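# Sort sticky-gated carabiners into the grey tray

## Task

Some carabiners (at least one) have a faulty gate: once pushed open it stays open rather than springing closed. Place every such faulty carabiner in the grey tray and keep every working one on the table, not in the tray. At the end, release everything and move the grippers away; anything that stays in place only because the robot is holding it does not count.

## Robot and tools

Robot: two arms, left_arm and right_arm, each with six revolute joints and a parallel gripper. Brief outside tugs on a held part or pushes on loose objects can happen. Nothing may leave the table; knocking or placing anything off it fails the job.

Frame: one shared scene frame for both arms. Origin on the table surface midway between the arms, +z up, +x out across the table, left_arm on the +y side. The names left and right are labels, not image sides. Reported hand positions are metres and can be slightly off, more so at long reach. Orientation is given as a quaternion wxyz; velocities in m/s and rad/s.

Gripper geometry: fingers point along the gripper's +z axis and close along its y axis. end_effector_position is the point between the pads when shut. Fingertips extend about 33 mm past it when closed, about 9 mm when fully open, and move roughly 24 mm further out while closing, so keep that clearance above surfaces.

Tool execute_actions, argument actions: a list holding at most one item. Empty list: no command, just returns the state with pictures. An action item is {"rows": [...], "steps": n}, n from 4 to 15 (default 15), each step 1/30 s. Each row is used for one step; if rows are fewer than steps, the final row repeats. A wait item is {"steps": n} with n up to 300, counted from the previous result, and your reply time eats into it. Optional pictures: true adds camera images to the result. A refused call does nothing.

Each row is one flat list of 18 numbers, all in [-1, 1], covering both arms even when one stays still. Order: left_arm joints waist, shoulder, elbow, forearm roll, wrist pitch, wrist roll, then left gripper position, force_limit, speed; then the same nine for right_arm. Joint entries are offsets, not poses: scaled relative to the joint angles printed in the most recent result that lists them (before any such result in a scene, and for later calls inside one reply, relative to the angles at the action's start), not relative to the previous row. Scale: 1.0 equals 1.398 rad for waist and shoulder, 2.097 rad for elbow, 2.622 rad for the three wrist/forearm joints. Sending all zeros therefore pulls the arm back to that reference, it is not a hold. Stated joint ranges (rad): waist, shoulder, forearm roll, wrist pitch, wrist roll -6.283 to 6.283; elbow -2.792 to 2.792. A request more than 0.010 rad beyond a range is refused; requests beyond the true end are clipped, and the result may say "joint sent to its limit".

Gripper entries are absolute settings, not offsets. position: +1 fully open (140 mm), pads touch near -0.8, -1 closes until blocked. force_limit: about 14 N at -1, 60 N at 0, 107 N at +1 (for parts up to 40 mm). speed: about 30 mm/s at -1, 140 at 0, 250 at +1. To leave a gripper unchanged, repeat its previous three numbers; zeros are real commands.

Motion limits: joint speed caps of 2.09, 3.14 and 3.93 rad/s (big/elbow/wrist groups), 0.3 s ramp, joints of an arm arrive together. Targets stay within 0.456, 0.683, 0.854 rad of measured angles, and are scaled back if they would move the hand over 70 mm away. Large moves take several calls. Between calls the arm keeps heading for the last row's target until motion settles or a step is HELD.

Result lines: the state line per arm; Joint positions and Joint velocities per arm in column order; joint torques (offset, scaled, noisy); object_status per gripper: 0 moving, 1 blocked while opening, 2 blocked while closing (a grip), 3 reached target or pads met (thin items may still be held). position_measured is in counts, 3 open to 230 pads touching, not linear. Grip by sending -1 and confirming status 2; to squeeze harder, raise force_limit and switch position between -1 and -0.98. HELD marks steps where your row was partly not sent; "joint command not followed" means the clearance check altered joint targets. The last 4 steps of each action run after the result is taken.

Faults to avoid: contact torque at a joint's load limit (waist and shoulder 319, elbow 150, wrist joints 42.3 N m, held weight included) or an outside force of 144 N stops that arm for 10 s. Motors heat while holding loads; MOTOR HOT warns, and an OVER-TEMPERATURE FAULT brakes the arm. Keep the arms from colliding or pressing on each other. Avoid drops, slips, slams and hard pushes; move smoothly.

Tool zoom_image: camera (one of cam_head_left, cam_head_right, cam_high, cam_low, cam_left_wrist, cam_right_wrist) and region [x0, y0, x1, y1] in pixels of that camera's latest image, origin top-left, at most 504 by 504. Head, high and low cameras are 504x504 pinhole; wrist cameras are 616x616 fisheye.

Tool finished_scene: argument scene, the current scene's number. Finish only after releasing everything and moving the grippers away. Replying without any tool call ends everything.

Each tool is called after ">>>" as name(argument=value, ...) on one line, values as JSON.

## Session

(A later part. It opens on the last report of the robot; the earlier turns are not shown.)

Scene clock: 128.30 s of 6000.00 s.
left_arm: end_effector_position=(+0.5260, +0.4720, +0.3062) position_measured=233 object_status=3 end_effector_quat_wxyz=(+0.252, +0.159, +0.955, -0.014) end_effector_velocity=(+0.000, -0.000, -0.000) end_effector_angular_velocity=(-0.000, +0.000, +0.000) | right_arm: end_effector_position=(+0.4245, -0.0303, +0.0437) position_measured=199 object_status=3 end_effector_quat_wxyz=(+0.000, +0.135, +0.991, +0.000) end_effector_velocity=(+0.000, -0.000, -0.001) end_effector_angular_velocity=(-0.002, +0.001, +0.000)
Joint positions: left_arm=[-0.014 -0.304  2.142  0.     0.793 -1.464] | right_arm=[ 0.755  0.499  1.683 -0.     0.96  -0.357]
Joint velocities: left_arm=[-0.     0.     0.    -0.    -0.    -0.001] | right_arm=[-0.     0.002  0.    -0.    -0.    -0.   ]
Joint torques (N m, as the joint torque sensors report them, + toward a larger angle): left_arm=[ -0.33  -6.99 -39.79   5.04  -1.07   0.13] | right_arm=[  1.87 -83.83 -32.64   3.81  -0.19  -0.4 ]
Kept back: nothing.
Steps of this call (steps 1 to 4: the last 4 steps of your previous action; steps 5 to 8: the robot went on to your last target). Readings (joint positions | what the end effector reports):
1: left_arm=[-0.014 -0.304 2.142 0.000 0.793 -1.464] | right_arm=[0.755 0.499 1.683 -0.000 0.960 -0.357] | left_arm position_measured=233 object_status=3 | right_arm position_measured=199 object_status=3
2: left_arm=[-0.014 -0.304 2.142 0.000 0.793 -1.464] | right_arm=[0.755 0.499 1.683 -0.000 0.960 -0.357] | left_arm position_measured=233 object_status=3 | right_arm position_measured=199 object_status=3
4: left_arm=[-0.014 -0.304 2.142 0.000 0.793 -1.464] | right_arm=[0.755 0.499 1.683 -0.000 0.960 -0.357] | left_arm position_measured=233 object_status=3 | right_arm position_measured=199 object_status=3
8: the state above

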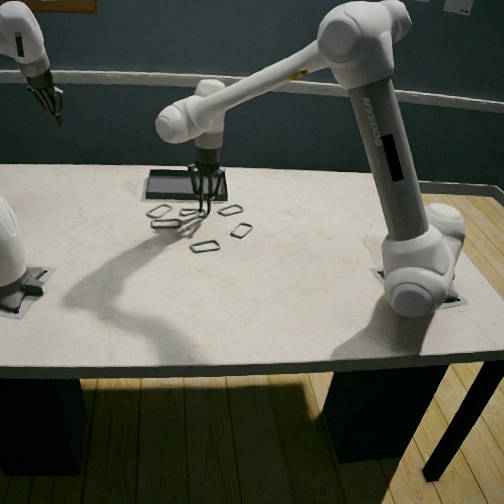

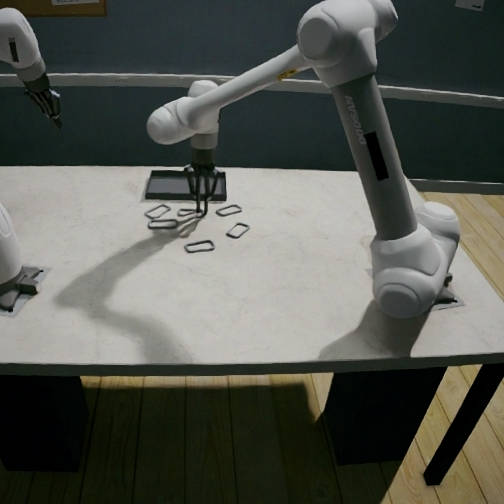

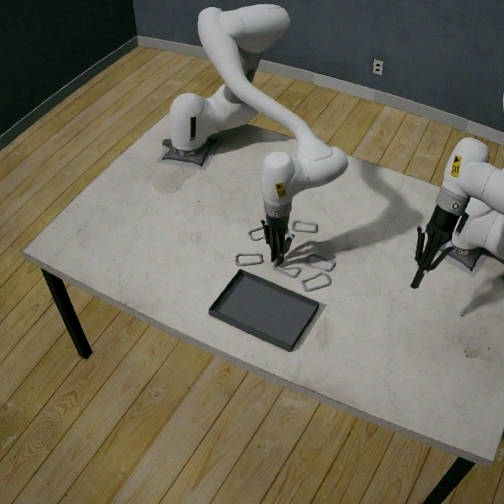

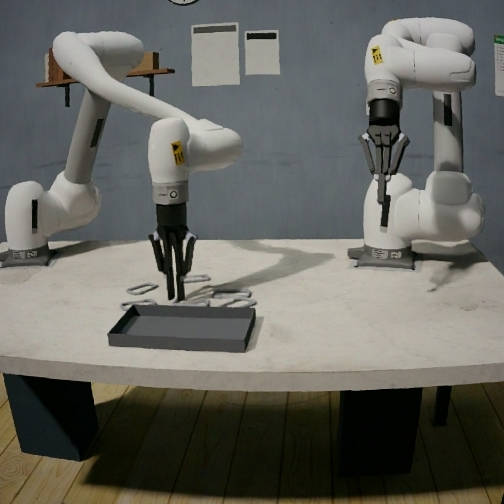

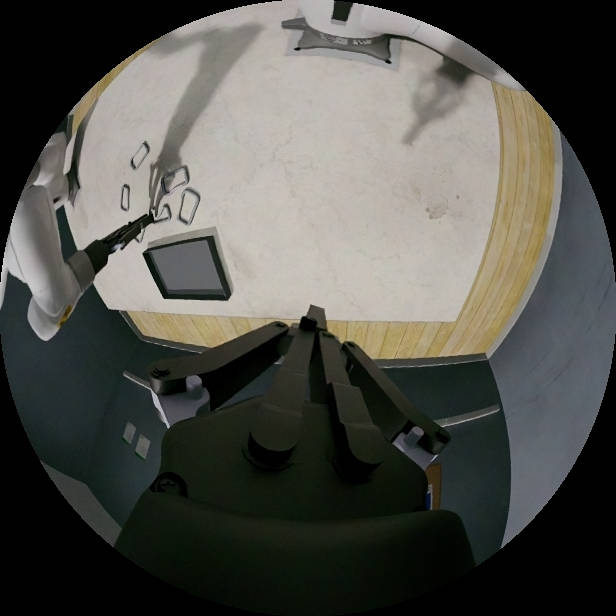

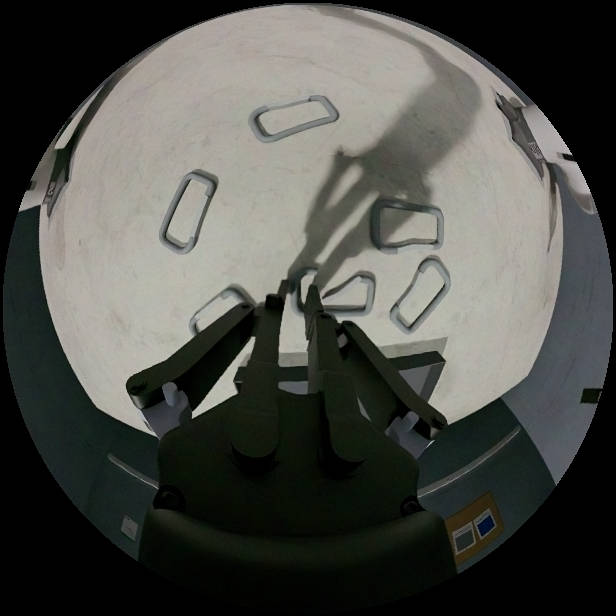

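>>> execute_actions(actions=[{"rows":[[0,0,0,0,0,0,-0.9,0,1,0,0.0026,0.0013,0,-0.0024,0,-0.55,-0.9,0]],"steps":15}])

>>> execute_actions(actions=[{"rows":[[0,0,0,0,0,0,-0.9,0,1,0,0,0,0,0,0,-1,-0.2,-0.6]],"steps":15}])

>>> execute_actions(actions=[{"steps":8}], pictures=true)

>>> zoom_image(camera="cam_right_wrist", region=[200,200,400,400])

Scene clock: 128.87 s of 6000.00 s.
left_arm: end_effector_position=(+0.5260, +0.4720, +0.3062) position_measured=233 object_status=3 end_effector_quat_wxyz=(+0.252, +0.159, +0.955, -0.014) end_effector_velocity=(-0.000, +0.001, +0.001) end_effector_angular_velocity=(+0.000, -0.002, +0.002) | right_arm: end_effector_position=(+0.4244, -0.0303, +0.0398) position_measured=199 object_status=3 end_effector_quat_wxyz=(+0.000, +0.135, +0.991, +0.000) end_effector_velocity=(-0.001, -0.000, -0.002) end_effector_angular_velocity=(-0.002, +0.001, +0.000)
Joint positions: left_arm=[-0.014 -0.304  2.142  0.     0.793 -1.464] | right_arm=[ 0.755  0.503  1.685  0.     0.953 -0.357]
Joint velocities: left_arm=[ 0.002 -0.001  0.     0.001 -0.    -0.   ] | right_arm=[ 0.001  0.003  0.001  0.    -0.001  0.   ]
Joint torques (N m, as the joint torque sensors report them, + toward a larger angle): left_arm=[ -0.76  -7.98 -39.84   5.09  -1.22  -0.02] | right_arm=[  3.35 -84.95 -32.26   3.65   0.05  -0.42]
Steps of this call (steps 1 to 6: the robot went on to your last target; steps 7 to 17: the first 11 steps of this action). Readings (joint positions | what the end effector reports):
7: left_arm=[-0.014 -0.304 2.142 0.000 0.793 -1.464] | right_arm=[0.755 0.499 1.683 0.000 0.960 -0.357] | left_arm position_measured=233 object_status=3 | right_arm position_measured=199 object_status=3
8: left_arm=[-0.014 -0.304 2.142 0.000 0.793 -1.464] | right_arm=[0.755 0.500 1.683 0.000 0.958 -0.357] | left_arm position_measured=233 object_status=3 | right_arm position_measured=199 object_status=3
10: left_arm=[-0.014 -0.304 2.142 0.000 0.793 -1.464] | right_arm=[0.755 0.502 1.685 0.000 0.955 -0.357] | left_arm position_measured=233 object_status=3 | right_arm position_measured=199 object_status=3
14: left_arm=[-0.014 -0.304 2.142 0.000 0.793 -1.464] | right_arm=[0.755 0.503 1.685 0.000 0.954 -0.357] | left_arm position_measured=233 object_status=3 | right_arm position_measured=199 object_status=3
17: the state above

Scene clock: 129.37 s of 6000.00 s.
left_arm: end_effector_position=(+0.5260, +0.4720, +0.3062) position_measured=233 object_status=3 end_effector_quat_wxyz=(+0.252, +0.159, +0.955, -0.014) end_effector_velocity=(+0.000, -0.000, -0.001) end_effector_angular_velocity=(+0.001, +0.001, -0.001) | right_arm: end_effector_position=(+0.4244, -0.0303, +0.0397) position_measured=224 object_status=0 end_effector_quat_wxyz=(+0.000, +0.135, +0.991, +0.000) end_effector_velocity=(+0.000, +0.000, +0.001) end_effector_angular_velocity=(+0.001, -0.001, +0.000)
Joint positions: left_arm=[-0.014 -0.304  2.142  0.     0.793 -1.464] | right_arm=[ 0.755  0.503  1.685  0.     0.953 -0.357]
Joint velocities: left_arm=[-0.     0.002 -0.     0.    -0.     0.001] | right_arm=[ 0.    -0.001 -0.     0.    -0.    -0.   ]
Joint torques (N m, as the joint torque sensors report them, + toward a larger angle): left_arm=[  0.07  -7.51 -39.73   5.06  -1.08   0.09] | right_arm=[  2.82 -83.37 -30.53   3.99  -0.09  -0.3 ]
Steps of this call (steps 1 to 4: the last 4 steps of your previous action; steps 5 to 15: the first 11 steps of this action, its rows measured from where the robot was after step 4). Readings (joint positions | what the end effector reports):
4: left_arm=[-0.014 -0.304 2.142 0.000 0.793 -1.464] | right_arm=[0.755 0.503 1.685 0.000 0.953 -0.357] | left_arm position_measured=233 object_status=3 | right_arm position_measured=199 object_status=3
5: left_arm=[-0.014 -0.304 2.142 0.000 0.793 -1.464] | right_arm=[0.755 0.503 1.685 0.000 0.953 -0.357] | left_arm position_measured=233 object_status=3 | right_arm position_measured=199 object_status=0
6: left_arm=[-0.014 -0.304 2.142 0.000 0.793 -1.464] | right_arm=[0.755 0.503 1.685 0.000 0.953 -0.357] | left_arm position_measured=233 object_status=3 | right_arm position_measured=200 object_status=0
8: left_arm=[-0.014 -0.304 2.142 0.000 0.793 -1.464] | right_arm=[0.755 0.503 1.685 0.000 0.953 -0.357] | left_arm position_measured=233 object_status=3 | right_arm position_measured=208 object_status=0
12: left_arm=[-0.014 -0.304 2.142 0.000 0.793 -1.464] | right_arm=[0.755 0.503 1.685 0.000 0.953 -0.357] | left_arm position_measured=233 object_status=3 | right_arm position_measured=220 object_status=0
15: the state above

Scene clock: 129.63 s of 6000.00 s.
left_arm: end_effector_position=(+0.5260, +0.4720, +0.3062) position_measured=233 object_status=3 end_effector_quat_wxyz=(+0.252, +0.159, +0.955, -0.014) end_effector_velocity=(-0.000, -0.001, +0.001) end_effector_angular_velocity=(-0.001, -0.002, -0.001) | right_arm: end_effector_position=(+0.4244, -0.0303, +0.0397) position_measured=224 object_status=2 end_effector_quat_wxyz=(+0.000, +0.135, +0.991, +0.000) end_effector_velocity=(-0.000, -0.000, -0.001) end_effector_angular_velocity=(-0.001, +0.001, -0.001)
Joint positions: left_arm=[-0.014 -0.304  2.142  0.     0.793 -1.464] | right_arm=[ 0.755  0.503  1.685  0.     0.953 -0.357]
Joint velocities: left_arm=[-0.001 -0.001 -0.    -0.    -0.     0.   ] | right_arm=[-0.     0.001  0.     0.    -0.     0.001]
Joint torques (N m, as the joint torque sensors report them, + toward a larger angle): left_arm=[ -0.85  -6.87 -39.58   5.01  -1.04  -0.07] | right_arm=[  3.91 -82.01 -31.21   3.76  -0.28  -0.26]
Kept back: nothing.
Steps of this call (steps 1 to 4: the last 4 steps of your previous action; steps 5 to 8: the robot went on to your last target). Readings (joint positions | what the end effector reports):
1: left_arm=[-0.014 -0.304 2.142 0.000 0.793 -1.464] | right_arm=[0.755 0.503 1.685 0.000 0.953 -0.357] | left_arm position_measured=233 object_status=3 | right_arm position_measured=224 object_status=0
2: left_arm=[-0.014 -0.304 2.142 0.000 0.793 -1.464] | right_arm=[0.755 0.503 1.685 0.000 0.953 -0.357] | left_arm position_measured=233 object_status=3 | right_arm position_measured=224 object_status=0
4: left_arm=[-0.014 -0.304 2.142 0.000 0.793 -1.464] | right_arm=[0.755 0.503 1.685 0.000 0.953 -0.357] | left_arm position_measured=233 object_status=3 | right_arm position_measured=224 object_status=0
8: the state above

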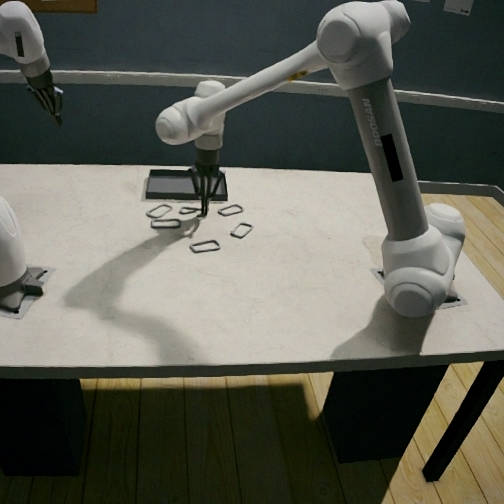

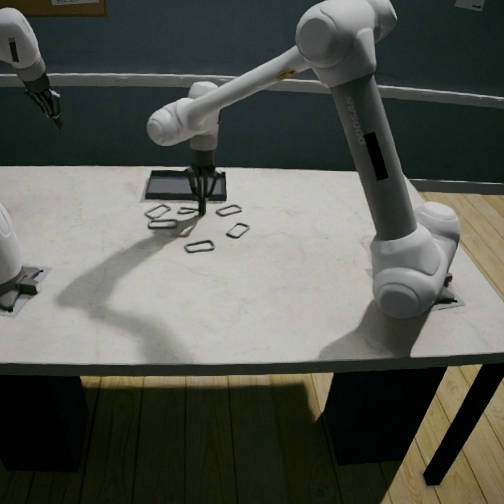

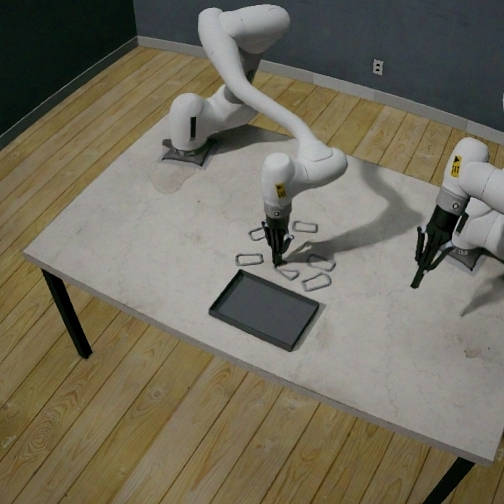

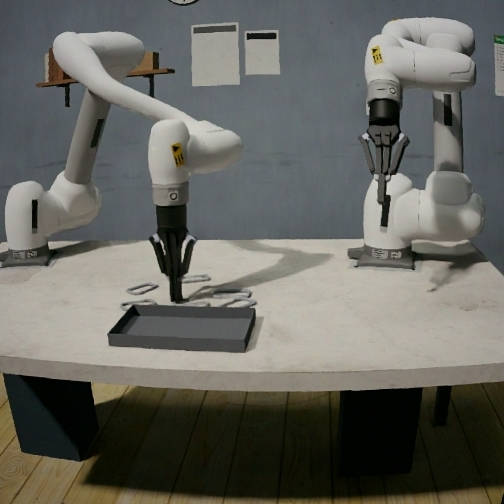

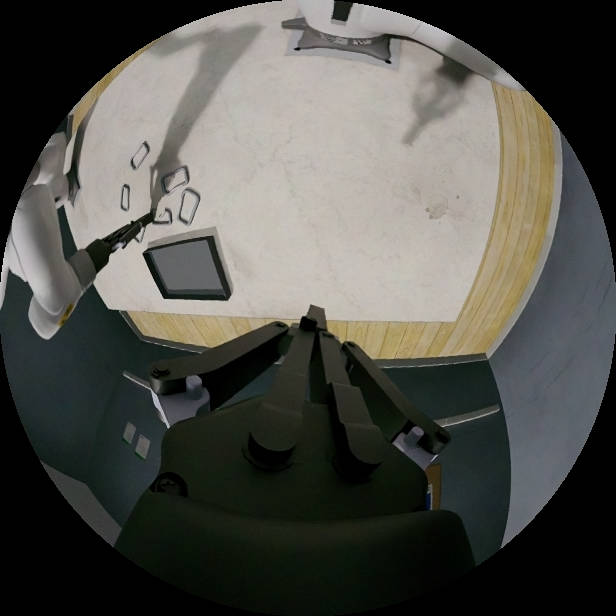

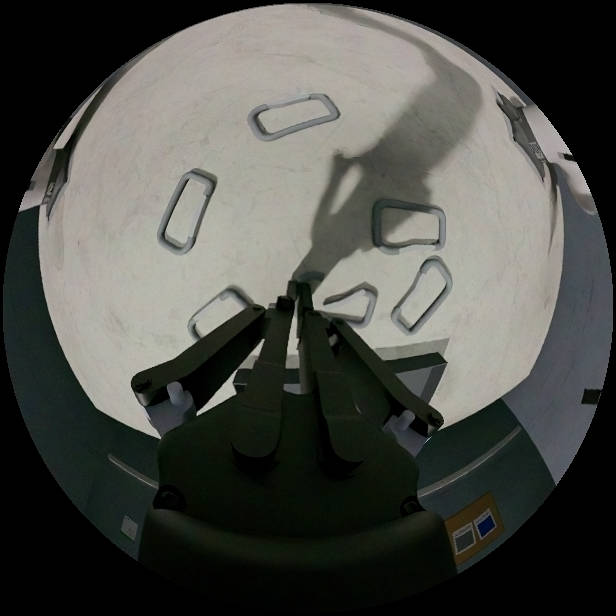

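Region (200, 200, 400, 400) of cam_right_wrist's 616x616 image, scaled by 2.520, with more detail than that image has.

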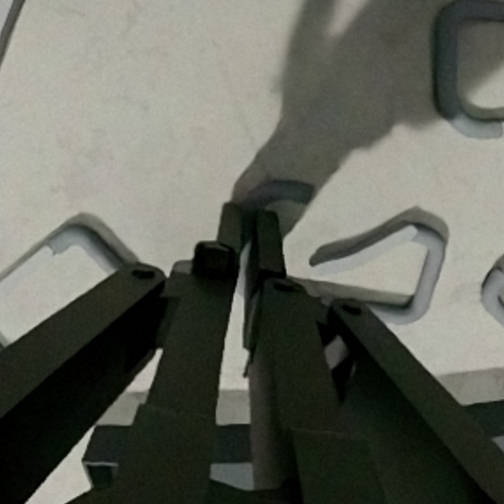

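>>> execute_actions(actions=[{"rows":[[0,0,0,0,0,0,-0.9,0,1,0,0,0,0,0,0,-0.7,-0.2,-0.3],[0,0,0,0,0,0,-0.9,0,1,0,0,0,0,0,0,-0.7,-0.2,-0.3],[0,0,0,0,0,0,-0.9,0,1,0,0,0,0,0,0,-0.7,-0.2,-0.3],[0,0,0,0,0,0,-0.9,0,1,0,0,0,0,0,0,-0.7,-0.2,-0.3],[0,0,0,0,0,0,-0.9,0,1,0,0.0017,0.0008,0,-0.0015,0,-0.7,-0.2,-0.3]],"steps":15}])

>>> execute_actions(actions=[{"rows":[[0,0,0,0,0,0,-0.9,0,1,0,0,0,0,0,0,-1,0.2,-0.6]],"steps":15}])

>>> execute_actions(actions=[{"steps":8}])

Scene clock: 130.17 s of 6000.00 s.
left_arm: end_effector_position=(+0.5260, +0.4720, +0.3062) position_measured=233 object_status=3 end_effector_quat_wxyz=(+0.252, +0.159, +0.955, -0.014) end_effector_velocity=(+0.000, +0.000, -0.000) end_effector_angular_velocity=(+0.000, +0.001, -0.000) | right_arm: end_effector_position=(+0.4244, -0.0303, +0.0376) position_measured=217 object_status=0 end_effector_quat_wxyz=(+0.000, +0.135, +0.991, +0.000) end_effector_velocity=(-0.000, -0.000, -0.005) end_effector_angular_velocity=(-0.001, +0.001, +0.001)
Joint positions: left_arm=[-0.014 -0.304  2.142  0.     0.793 -1.464] | right_arm=[ 0.755  0.505  1.687  0.     0.95  -0.357]
Joint velocities: left_arm=[ 0.001  0.    -0.    -0.     0.     0.001] | right_arm=[-0.     0.005  0.002 -0.    -0.006 -0.001]
Joint torques (N m, as the joint torque sensors report them, + toward a larger angle): left_arm=[ -1.22  -8.28 -39.82   5.04  -1.05   0.06] | right_arm=[  5.06 -57.44 -19.57   4.87  -3.03  -0.29]
Steps of this call (steps 1 to 5: the robot went on to your last target; steps 6 to 16: the first 11 steps of this action). Readings (joint positions | what the end effector reports):
6: left_arm=[-0.014 -0.304 2.142 0.000 0.793 -1.464] | right_arm=[0.755 0.503 1.685 0.000 0.953 -0.357] | left_arm position_measured=233 object_status=3 | right_arm position_measured=224 object_status=0
7: left_arm=[-0.014 -0.304 2.142 0.000 0.793 -1.464] | right_arm=[0.755 0.503 1.685 0.000 0.953 -0.357] | left_arm position_measured=233 object_status=3 | right_arm position_measured=224 object_status=0
9: left_arm=[-0.014 -0.304 2.142 0.000 0.793 -1.464] | right_arm=[0.755 0.503 1.685 0.000 0.953 -0.357] | left_arm position_measured=233 object_status=3 | right_arm position_measured=217 object_status=0
13: left_arm=[-0.014 -0.304 2.142 0.000 0.793 -1.464] | right_arm=[0.755 0.504 1.686 0.000 0.951 -0.357] | left_arm position_measured=233 object_status=3 | right_arm position_measured=217 object_status=0
16: the state above

Scene clock: 130.67 s of 6000.00 s.
left_arm: end_effector_position=(+0.5260, +0.4720, +0.3062) position_measured=233 object_status=3 end_effector_quat_wxyz=(+0.252, +0.159, +0.955, -0.014) end_effector_velocity=(+0.000, -0.001, -0.001) end_effector_angular_velocity=(+0.001, +0.001, -0.002) | right_arm: end_effector_position=(+0.4244, -0.0303, +0.0373) position_measured=224 object_status=2 end_effector_quat_wxyz=(+0.000, +0.135, +0.991, +0.000) end_effector_velocity=(+0.000, +0.000, +0.000) end_effector_angular_velocity=(+0.001, -0.001, -0.001)
Joint positions: left_arm=[-0.014 -0.304  2.142  0.     0.793 -1.464] | right_arm=[ 0.755  0.505  1.687  0.     0.949 -0.357]
Joint velocities: left_arm=[-0.002  0.001 -0.     0.    -0.     0.   ] | right_arm=[ 0.    -0.    -0.    -0.    -0.     0.001]
Joint torques (N m, as the joint torque sensors report them, + toward a larger angle): left_arm=[ -0.31  -7.14 -39.31   5.09  -1.04   0.11] | right_arm=[  5.22 -38.99 -10.84   4.53  -3.78  -0.19]
Steps of this call (steps 1 to 4: the last 4 steps of your previous action; steps 5 to 15: the first 11 steps of this action, its rows measured from where the robot was after step 4). Readings (joint positions | what the end effector reports):
4: left_arm=[-0.014 -0.304 2.142 0.000 0.793 -1.464] | right_arm=[0.755 0.505 1.687 0.000 0.949 -0.357] | left_arm position_measured=233 object_status=3 | right_arm position_measured=217 object_status=3
5: left_arm=[-0.014 -0.304 2.142 0.000 0.793 -1.464] | right_arm=[0.755 0.505 1.687 0.000 0.949 -0.357] | left_arm position_measured=233 object_status=3 | right_arm position_measured=217 object_status=0
6: left_arm=[-0.014 -0.304 2.142 0.000 0.793 -1.464] | right_arm=[0.755 0.505 1.687 0.000 0.949 -0.357] | left_arm position_measured=233 object_status=3 | right_arm position_measured=219 object_status=0
8: left_arm=[-0.014 -0.304 2.142 0.000 0.793 -1.464] | right_arm=[0.755 0.505 1.687 0.000 0.949 -0.357] | left_arm position_measured=233 object_status=3 | right_arm position_measured=224 object_status=0
12: left_arm=[-0.014 -0.304 2.142 0.000 0.793 -1.464] | right_arm=[0.755 0.505 1.687 0.000 0.949 -0.357] | left_arm position_measured=233 object_status=3 | right_arm position_measured=224 object_status=0
15: the state above

Scene clock: 130.93 s of 6000.00 s.
left_arm: end_effector_position=(+0.5260, +0.4720, +0.3062) position_measured=233 object_status=3 end_effector_quat_wxyz=(+0.252, +0.159, +0.955, -0.014) end_effector_velocity=(+0.000, -0.000, -0.000) end_effector_angular_velocity=(+0.000, +0.000, -0.001) | right_arm: end_effector_position=(+0.4244, -0.0303, +0.0373) position_measured=224 object_status=2 end_effector_quat_wxyz=(+0.000, +0.135, +0.991, +0.000) end_effector_velocity=(-0.000, -0.000, -0.003) end_effector_angular_velocity=(-0.003, +0.002, -0.000)
Joint positions: left_arm=[-0.014 -0.304  2.142  0.     0.793 -1.464] | right_arm=[ 0.755  0.505  1.687  0.     0.949 -0.357]
Joint velocities: left_arm=[-0.     0.     0.    -0.     0.     0.001] | right_arm=[ 0.     0.003 -0.     0.     0.     0.   ]
Joint torques (N m, as the joint torque sensors report them, + toward a larger angle): left_arm=[  0.01  -7.9  -39.44   5.11  -1.07   0.01] | right_arm=[  5.1  -39.17 -11.08   4.51  -3.81   0.09]
Kept back: nothing.
Steps of this call (steps 1 to 4: the last 4 steps of your previous action; steps 5 to 8: the robot went on to your last target). Readings (joint positions | what the end effector reports):
1: left_arm=[-0.014 -0.304 2.142 0.000 0.793 -1.464] | right_arm=[0.755 0.505 1.687 0.000 0.949 -0.357] | left_arm position_measured=233 object_status=3 | right_arm position_measured=224 object_status=2
2: left_arm=[-0.014 -0.304 2.142 0.000 0.793 -1.464] | right_arm=[0.755 0.505 1.687 0.000 0.949 -0.357] | left_arm position_measured=233 object_status=3 | right_arm position_measured=224 object_status=2
4: left_arm=[-0.014 -0.304 2.142 0.000 0.793 -1.464] | right_arm=[0.755 0.505 1.687 0.000 0.949 -0.357] | left_arm position_measured=233 object_status=3 | right_arm position_measured=224 object_status=2
8: the state above

>>> execute_actions(actions=[{"rows":[[0,0,0,0,0,0,-0.9,0,1,0,-0.003,-0.0015,0,0.003,0,-1,0.2,-0.6],[0,0,0,0,0,0,-0.9,0,1,0,-0.003,-0.0015,0,0.003,0,-1,0.2,-0.6],[0,0,0,0,0,0,-0.9,0,1,0,-0.003,-0.0015,0,0.003,0,-1,0.2,-0.6],[0,0,0,0,0,0,-0.9,0,1,0,-0.0479,-0.0279,0,0.048,0,-1,0.2,-0.6]],"steps":15}])

>>> execute_actions(actions=[{"steps":8}], pictures=true)

Scene clock: 131.43 s of 6000.00 s.
left_arm: end_effector_position=(+0.5260, +0.4720, +0.3062) position_measured=233 object_status=3 end_effector_quat_wxyz=(+0.252, +0.159, +0.955, -0.014) end_effector_velocity=(-0.000, -0.001, +0.000) end_effector_angular_velocity=(+0.001, -0.000, -0.002) | right_arm: end_effector_position=(+0.4246, -0.0301, +0.1116) position_measured=224 object_status=2 end_effector_quat_wxyz=(+0.000, +0.135, +0.991, +0.000) end_effector_velocity=(-0.005, -0.007, +0.058) end_effector_angular_velocity=(-0.013, +0.010, -0.001)
Joint positions: left_arm=[-0.014 -0.304  2.142  0.     0.793 -1.464] | right_arm=[ 0.755  0.441  1.632  0.     1.068 -0.357]
Joint velocities: left_arm=[-0.001 -0.    -0.     0.    -0.     0.001] | right_arm=[-0.    -0.051 -0.041  0.     0.108  0.001]
Joint torques (N m, as the joint torque sensors report them, + toward a larger angle): left_arm=[ -0.4   -7.78 -39.51   5.2   -1.07  -0.06] | right_arm=[  2.44 -61.05 -26.82   2.87  -0.03  -0.26]
Steps of this call (steps 1 to 4: the robot went on to your last target; steps 5 to 15: the first 11 steps of this action). Readings (joint positions | what the end effector reports):
5: left_arm=[-0.014 -0.304 2.142 0.000 0.793 -1.464] | right_arm=[0.755 0.505 1.687 0.000 0.949 -0.357] | left_arm position_measured=233 object_status=3 | right_arm position_measured=224 object_status=2
6: left_arm=[-0.014 -0.304 2.142 0.000 0.793 -1.464] | right_arm=[0.755 0.504 1.687 0.000 0.951 -0.357] | left_arm position_measured=233 object_status=3 | right_arm position_measured=224 object_status=2
8: left_arm=[-0.014 -0.304 2.142 0.000 0.793 -1.464] | right_arm=[0.755 0.503 1.685 0.000 0.955 -0.357] | left_arm position_measured=233 object_status=3 | right_arm position_measured=224 object_status=2
12: left_arm=[-0.014 -0.304 2.142 0.000 0.793 -1.464] | right_arm=[0.755 0.459 1.646 0.000 1.035 -0.357] | left_arm position_measured=233 object_status=3 | right_arm position_measured=224 object_status=2
15: the state above

Scene clock: 131.70 s of 6000.00 s.
left_arm: end_effector_position=(+0.5260, +0.4720, +0.3062) position_measured=233 object_status=3 end_effector_quat_wxyz=(+0.252, +0.159, +0.955, -0.014) end_effector_velocity=(-0.000, +0.000, +0.000) end_effector_angular_velocity=(-0.001, +0.000, +0.001) | right_arm: end_effector_position=(+0.4244, -0.0303, +0.1154) position_measured=224 object_status=2 end_effector_quat_wxyz=(-0.000, +0.135, +0.991, -0.000) end_effector_velocity=(+0.000, +0.000, +0.002) end_effector_angular_velocity=(+0.000, -0.001, +0.001)
Joint positions: left_arm=[-0.014 -0.304  2.142  0.     0.793 -1.464] | right_arm=[ 0.755  0.438  1.629  0.     1.075 -0.357]
Joint velocities: left_arm=[ 0.001 -0.    -0.    -0.001 -0.     0.001] | right_arm=[ 0.001 -0.002 -0.001 -0.001  0.002 -0.   ]
Joint torques (N m, as the joint torque sensors report them, + toward a larger angle): left_arm=[ -0.93  -7.51 -39.76   5.07  -0.97   0.05] | right_arm=[  4.03 -80.65 -34.89   3.83  -0.14  -0.3 ]
Kept back: nothing.
Steps of this call (steps 1 to 4: the last 4 steps of your previous action; steps 5 to 8: the robot went on to your last target). Readings (joint positions | what the end effector reports):
1: left_arm=[-0.014 -0.304 2.142 0.000 0.793 -1.464] | right_arm=[0.755 0.440 1.631 0.000 1.071 -0.357] | left_arm position_measured=233 object_status=3 | right_arm position_measured=224 object_status=2
2: left_arm=[-0.014 -0.304 2.142 0.000 0.793 -1.464] | right_arm=[0.755 0.439 1.630 0.000 1.073 -0.357] | left_arm position_measured=233 object_status=3 | right_arm position_measured=224 object_status=2
4: left_arm=[-0.014 -0.304 2.142 0.000 0.793 -1.464] | right_arm=[0.755 0.439 1.629 0.000 1.074 -0.357] | left_arm position_measured=233 object_status=3 | right_arm position_measured=224 object_status=2
8: the state above

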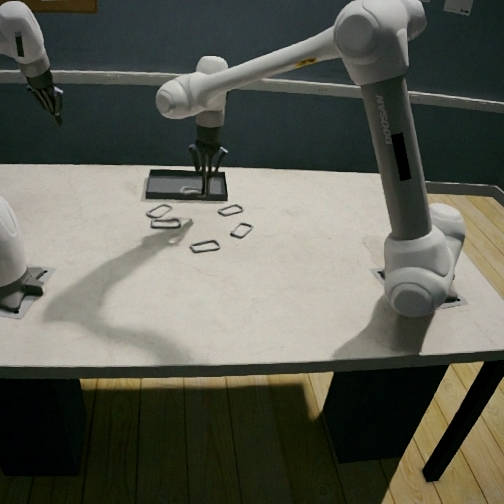

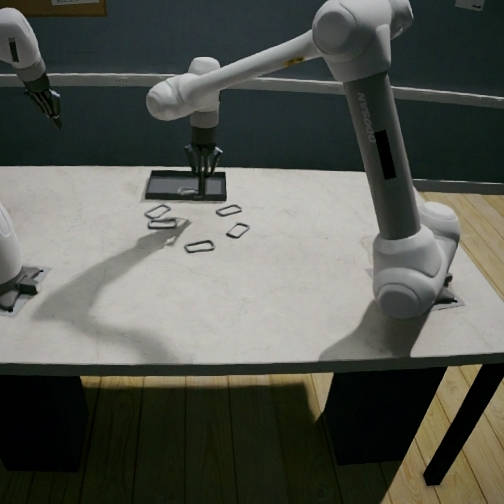

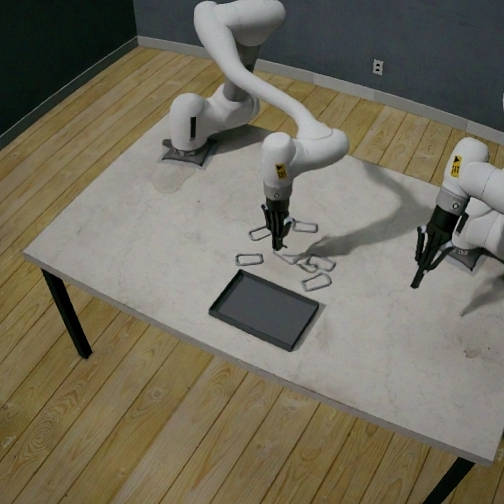

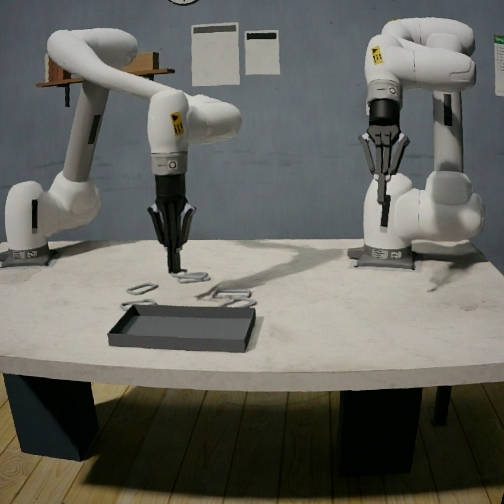

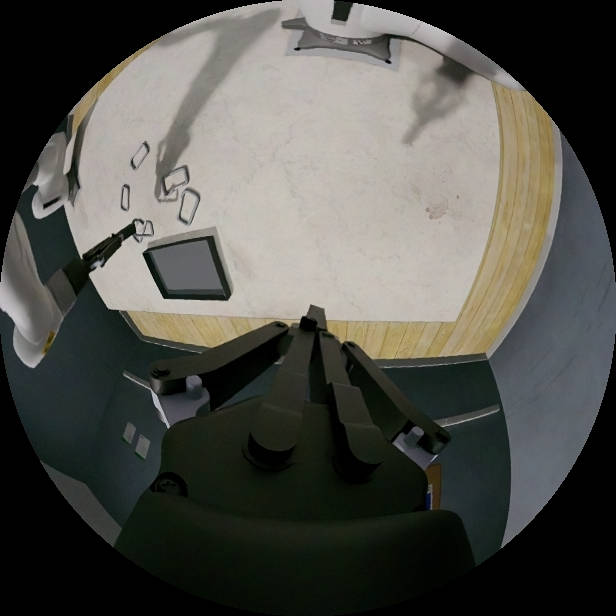

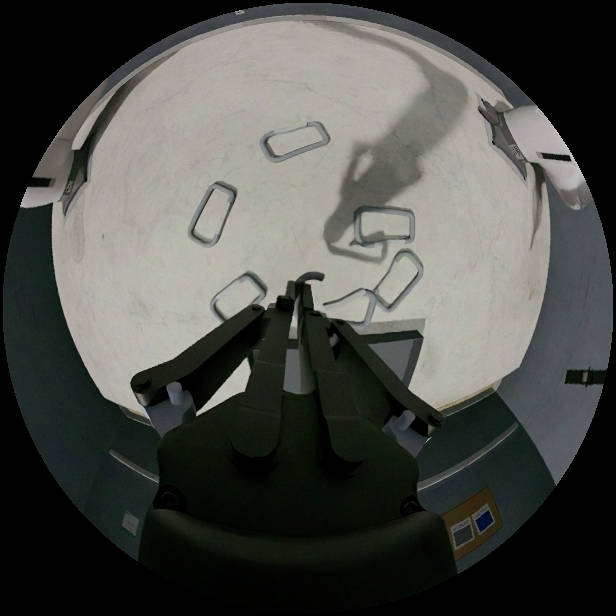

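>>> execute_actions(actions=[{"rows":[[0,0,0,0,0,0,-0.9,0,1,-0.1411,0.1266,-0.1366,0,0.0416,-0.0755,-1,0.2,-0.6]],"steps":15}])

>>> execute_actions(actions=[{"steps":14}], pictures=true)

Scene clock: 132.30 s of 6000.00 s.
left_arm: end_effector_position=(+0.5260, +0.4720, +0.3062) position_measured=233 object_status=3 end_effector_quat_wxyz=(+0.252, +0.159, +0.955, -0.014) end_effector_velocity=(-0.000, +0.000, +0.000) end_effector_angular_velocity=(-0.000, -0.001, -0.000) | right_arm: end_effector_position=(+0.5597, -0.0303, +0.1174) position_measured=224 object_status=2 end_effector_quat_wxyz=(+0.000, +0.135, +0.991, +0.000) end_effector_velocity=(+0.427, -0.048, -0.008) end_effector_angular_velocity=(-0.002, +0.002, -0.002)
Joint positions: left_arm=[-0.014 -0.304  2.142  0.     0.793 -1.464] | right_arm=[ 0.624  0.555  1.438  0.     1.148 -0.489]
Joint velocities: left_arm=[ 0.001 -0.001 -0.    -0.     0.     0.001] | right_arm=[-0.41   0.371 -0.592  0.     0.224 -0.409]
Joint torques (N m, as the joint torque sensors report them, + toward a larger angle): left_arm=[ -0.54  -7.49 -39.5    5.15  -1.07   0.08] | right_arm=[  1.7  -93.53 -35.11   3.87   0.11  -0.3 ]
Steps of this call (steps 1 to 7: the robot went on to your last target; steps 8 to 18: the first 11 steps of this action). Readings (joint positions | what the end effector reports):
8: left_arm=[-0.014 -0.304 2.142 0.000 0.793 -1.464] | right_arm=[0.754 0.438 1.628 0.000 1.075 -0.357] | left_arm position_measured=233 object_status=3 | right_arm position_measured=224 object_status=2
9: left_arm=[-0.014 -0.304 2.142 0.000 0.793 -1.464] | right_arm=[0.751 0.441 1.623 0.000 1.078 -0.361] | left_arm position_measured=233 object_status=3 | right_arm position_measured=224 object_status=2
11: left_arm=[-0.014 -0.304 2.142 0.000 0.793 -1.464] | right_arm=[0.724 0.465 1.583 0.000 1.093 -0.389] | left_arm position_measured=233 object_status=3 | right_arm position_measured=224 object_status=2
15: left_arm=[-0.014 -0.304 2.142 0.000 0.793 -1.464] | right_arm=[0.666 0.518 1.499 0.000 1.125 -0.447] | left_arm position_measured=233 object_status=3 | right_arm position_measured=224 object_status=2
18: the state above

Scene clock: 132.77 s of 6000.00 s.
left_arm: end_effector_position=(+0.5260, +0.4720, +0.3062) position_measured=233 object_status=3 end_effector_quat_wxyz=(+0.252, +0.159, +0.955, -0.014) end_effector_velocity=(-0.000, -0.001, +0.000) end_effector_angular_velocity=(-0.001, -0.001, -0.000) | right_arm: end_effector_position=(+0.6288, -0.0417, +0.1157) position_measured=224 object_status=2 end_effector_quat_wxyz=(+0.000, +0.134, +0.991, +0.000) end_effector_velocity=(+0.002, -0.001, -0.000) end_effector_angular_velocity=(+0.000, +0.001, -0.001)
Joint positions: left_arm=[-0.014 -0.304  2.142  0.     0.793 -1.464] | right_arm=[ 0.558  0.615  1.342  0.     1.184 -0.555]
Joint velocities: left_arm=[-0.002 -0.001 -0.    -0.     0.    -0.002] | right_arm=[-0.002  0.002 -0.002  0.001  0.001 -0.001]
Joint torques (N m, as the joint torque sensors report them, + toward a larger angle): left_arm=[  0.73  -7.   -39.57   4.95  -1.14   0.03] | right_arm=[   3.94 -101.99  -36.79    4.38    0.     -0.18]
Kept back: nothing.
Steps of this call (steps 1 to 4: the last 4 steps of your previous action; steps 5 to 14: the robot went on to your last target). Readings (joint positions | what the end effector reports):
1: left_arm=[-0.014 -0.304 2.142 0.000 0.793 -1.464] | right_arm=[0.610 0.568 1.418 0.000 1.155 -0.503] | left_arm position_measured=233 object_status=3 | right_arm position_measured=224 object_status=2
2: left_arm=[-0.014 -0.304 2.142 0.000 0.793 -1.464] | right_arm=[0.596 0.580 1.398 0.000 1.163 -0.516] | left_arm position_measured=233 object_status=3 | right_arm position_measured=224 object_status=2
4: left_arm=[-0.014 -0.304 2.142 0.000 0.793 -1.464] | right_arm=[0.573 0.601 1.365 0.000 1.175 -0.539] | left_arm position_measured=233 object_status=3 | right_arm position_measured=224 object_status=2
8: left_arm=[-0.014 -0.304 2.142 0.000 0.793 -1.464] | right_arm=[0.559 0.614 1.345 0.000 1.183 -0.553] | left_arm position_measured=233 object_status=3 | right_arm position_measured=224 object_status=2
14: the state above

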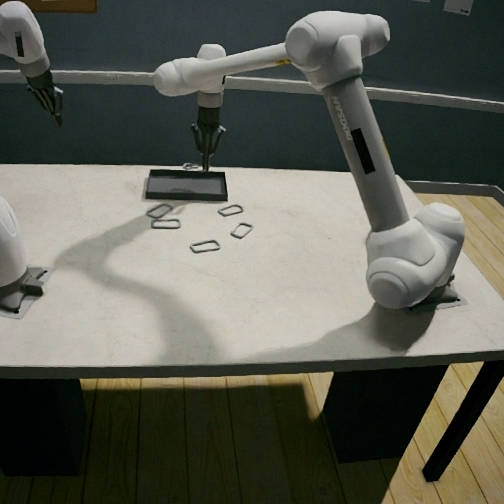

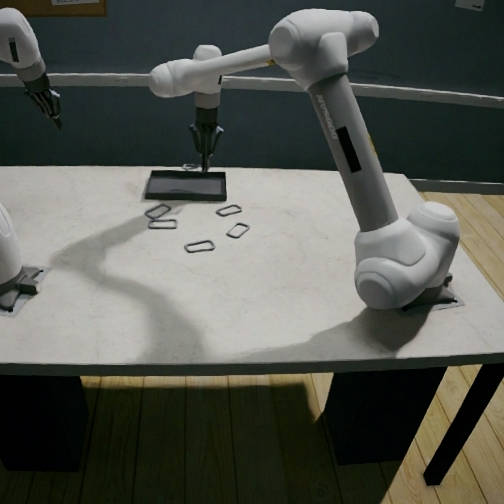

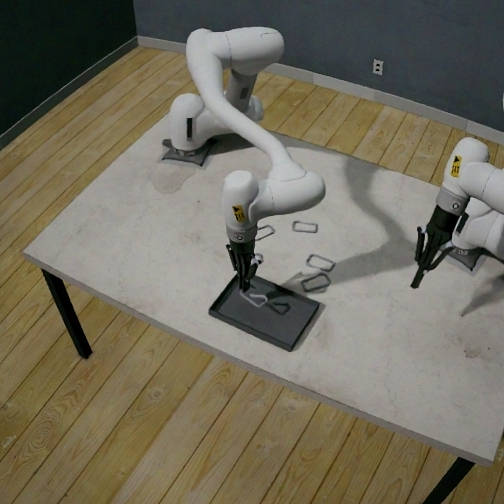

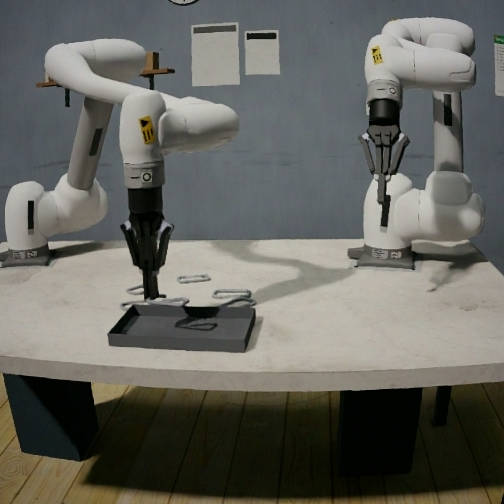

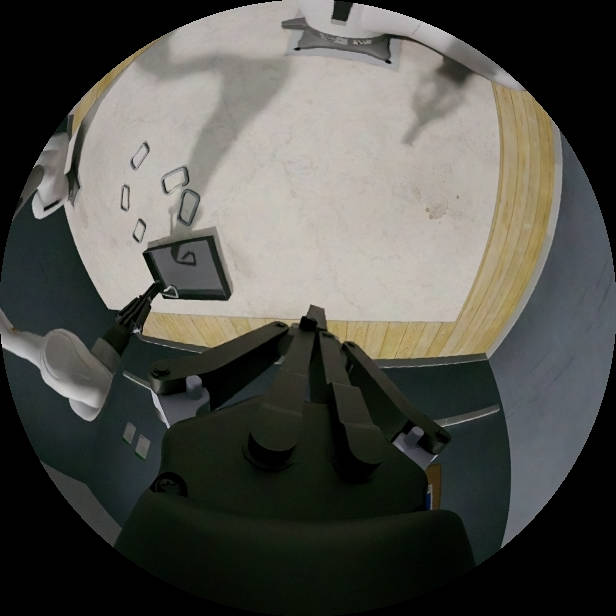

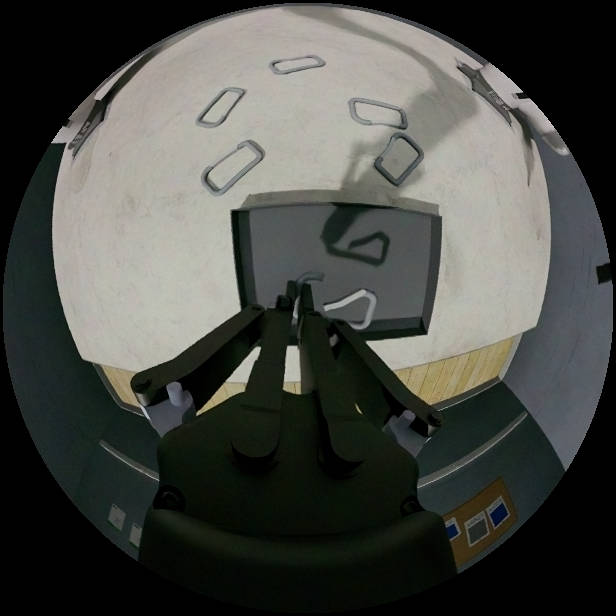

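>>> execute_actions(actions=[{"rows":[[0,0,0,0,0,0,-0.9,0,1,0.0112,0.0152,0.0395,0,-0.0395,0.006,-1,0.2,-0.6]],"steps":15}])

>>> execute_actions(actions=[{"steps":8}], pictures=true)

Scene clock: 133.37 s of 6000.00 s.
left_arm: end_effector_position=(+0.5260, +0.4720, +0.3062) position_measured=233 object_status=3 end_effector_quat_wxyz=(+0.252, +0.159, +0.955, -0.014) end_effector_velocity=(-0.000, +0.000, +0.000) end_effector_angular_velocity=(-0.001, +0.000, +0.002) | right_arm: end_effector_position=(+0.6092, -0.0420, +0.0561) position_measured=224 object_status=2 end_effector_quat_wxyz=(-0.000, +0.134, +0.991, -0.000) end_effector_velocity=(-0.005, -0.000, -0.011) end_effector_angular_velocity=(-0.000, +0.002, -0.001)
Joint positions: left_arm=[-0.014 -0.304  2.142  0.     0.793 -1.464] | right_arm=[ 0.573  0.636  1.424 -0.     1.082 -0.54 ]
Joint velocities: left_arm=[ 0.001 -0.     0.    -0.     0.    -0.001] | right_arm=[ 0.003  0.004  0.014  0.001 -0.017  0.003]
Joint torques (N m, as the joint torque sensors report them, + toward a larger angle): left_arm=[ -0.39  -7.9  -39.35   5.06  -1.01  -0.05] | right_arm=[  0.85 -99.07 -35.62   4.    -0.24  -0.49]
Steps of this call (steps 1 to 7: the robot went on to your last target; steps 8 to 18: the first 11 steps of this action). Readings (joint positions | what the end effector reports):
8: left_arm=[-0.014 -0.304 2.142 0.000 0.793 -1.464] | right_arm=[0.557 0.615 1.342 0.000 1.184 -0.555] | left_arm position_measured=233 object_status=3 | right_arm position_measured=224 object_status=2
9: left_arm=[-0.014 -0.304 2.142 0.000 0.793 -1.464] | right_arm=[0.558 0.616 1.347 0.000 1.177 -0.555] | left_arm position_measured=233 object_status=3 | right_arm position_measured=224 object_status=2
11: left_arm=[-0.014 -0.304 2.142 0.000 0.793 -1.464] | right_arm=[0.565 0.626 1.385 -0.000 1.131 -0.548] | left_arm position_measured=233 object_status=3 | right_arm position_measured=224 object_status=2
15: left_arm=[-0.014 -0.304 2.142 0.000 0.793 -1.464] | right_arm=[0.572 0.635 1.421 -0.000 1.086 -0.540] | left_arm position_measured=233 object_status=3 | right_arm position_measured=224 object_status=2
18: the state above

Scene clock: 133.63 s of 6000.00 s.
left_arm: end_effector_position=(+0.5260, +0.4720, +0.3062) position_measured=233 object_status=3 end_effector_quat_wxyz=(+0.252, +0.159, +0.955, -0.014) end_effector_velocity=(-0.000, -0.001, +0.000) end_effector_angular_velocity=(+0.001, -0.001, -0.003) | right_arm: end_effector_position=(+0.6088, -0.0419, +0.0553) position_measured=224 object_status=2 end_effector_quat_wxyz=(-0.000, +0.134, +0.991, -0.000) end_effector_velocity=(-0.001, +0.000, -0.002) end_effector_angular_velocity=(-0.002, +0.002, +0.002)
Joint positions: left_arm=[-0.014 -0.304  2.142  0.     0.793 -1.464] | right_arm=[ 0.573  0.636  1.425  0.     1.081 -0.539]
Joint velocities: left_arm=[-0.002 -0.     0.     0.001 -0.     0.001] | right_arm=[ 0.001  0.002  0.001 -0.    -0.    -0.001]
Joint torques (N m, as the joint torque sensors report them, + toward a larger angle): left_arm=[ -0.4   -7.5  -39.5    5.09  -1.09   0.04] | right_arm=[   3.1  -100.71  -35.2     3.96   -0.25   -0.34]
Kept back: nothing.
Steps of this call (steps 1 to 4: the last 4 steps of your previous action; steps 5 to 8: the robot went on to your last target). Readings (joint positions | what the end effector reports):
1: left_arm=[-0.014 -0.304 2.142 0.000 0.793 -1.464] | right_arm=[0.573 0.636 1.424 0.000 1.081 -0.540] | left_arm position_measured=233 object_status=3 | right_arm position_measured=224 object_status=2
2: left_arm=[-0.014 -0.304 2.142 0.000 0.793 -1.464] | right_arm=[0.573 0.636 1.425 0.000 1.081 -0.540] | left_arm position_measured=233 object_status=3 | right_arm position_measured=224 object_status=2
4: left_arm=[-0.014 -0.304 2.142 0.000 0.793 -1.464] | right_arm=[0.573 0.636 1.425 0.000 1.081 -0.539] | left_arm position_measured=233 object_status=3 | right_arm position_measured=224 object_status=2
8: the state above

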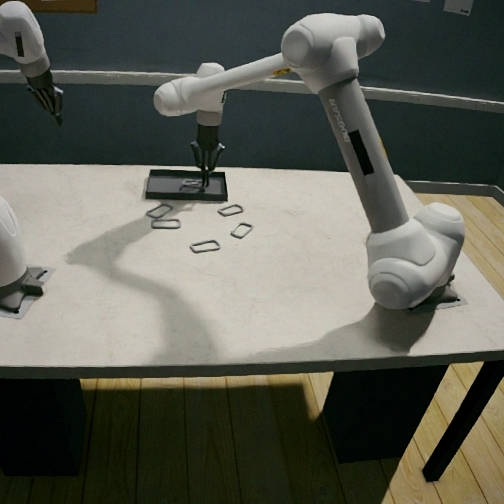

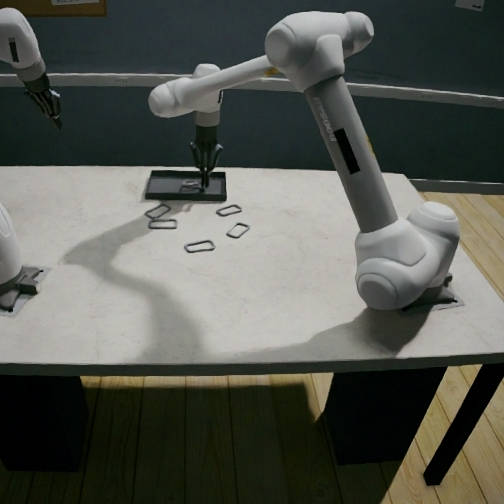

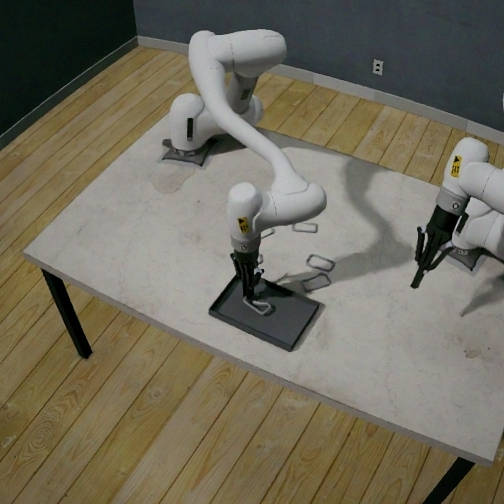

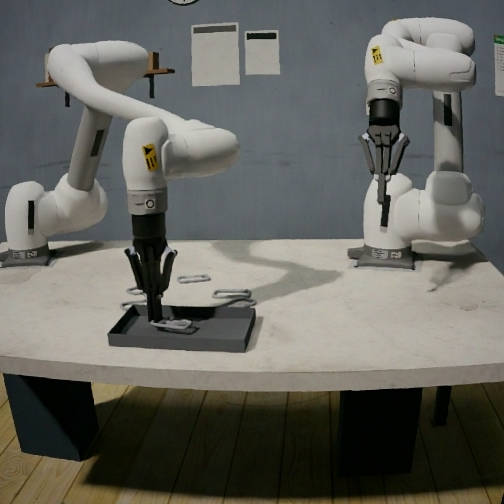

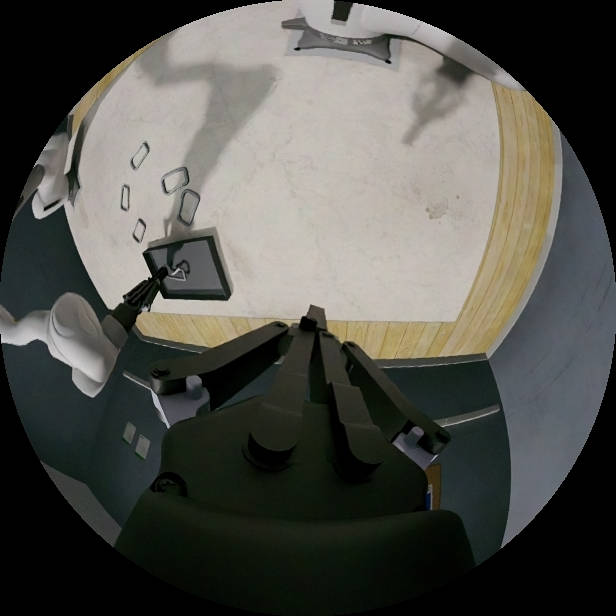

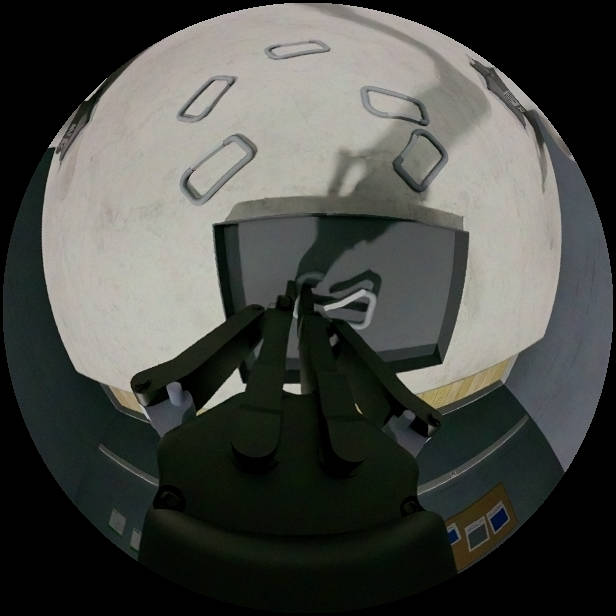

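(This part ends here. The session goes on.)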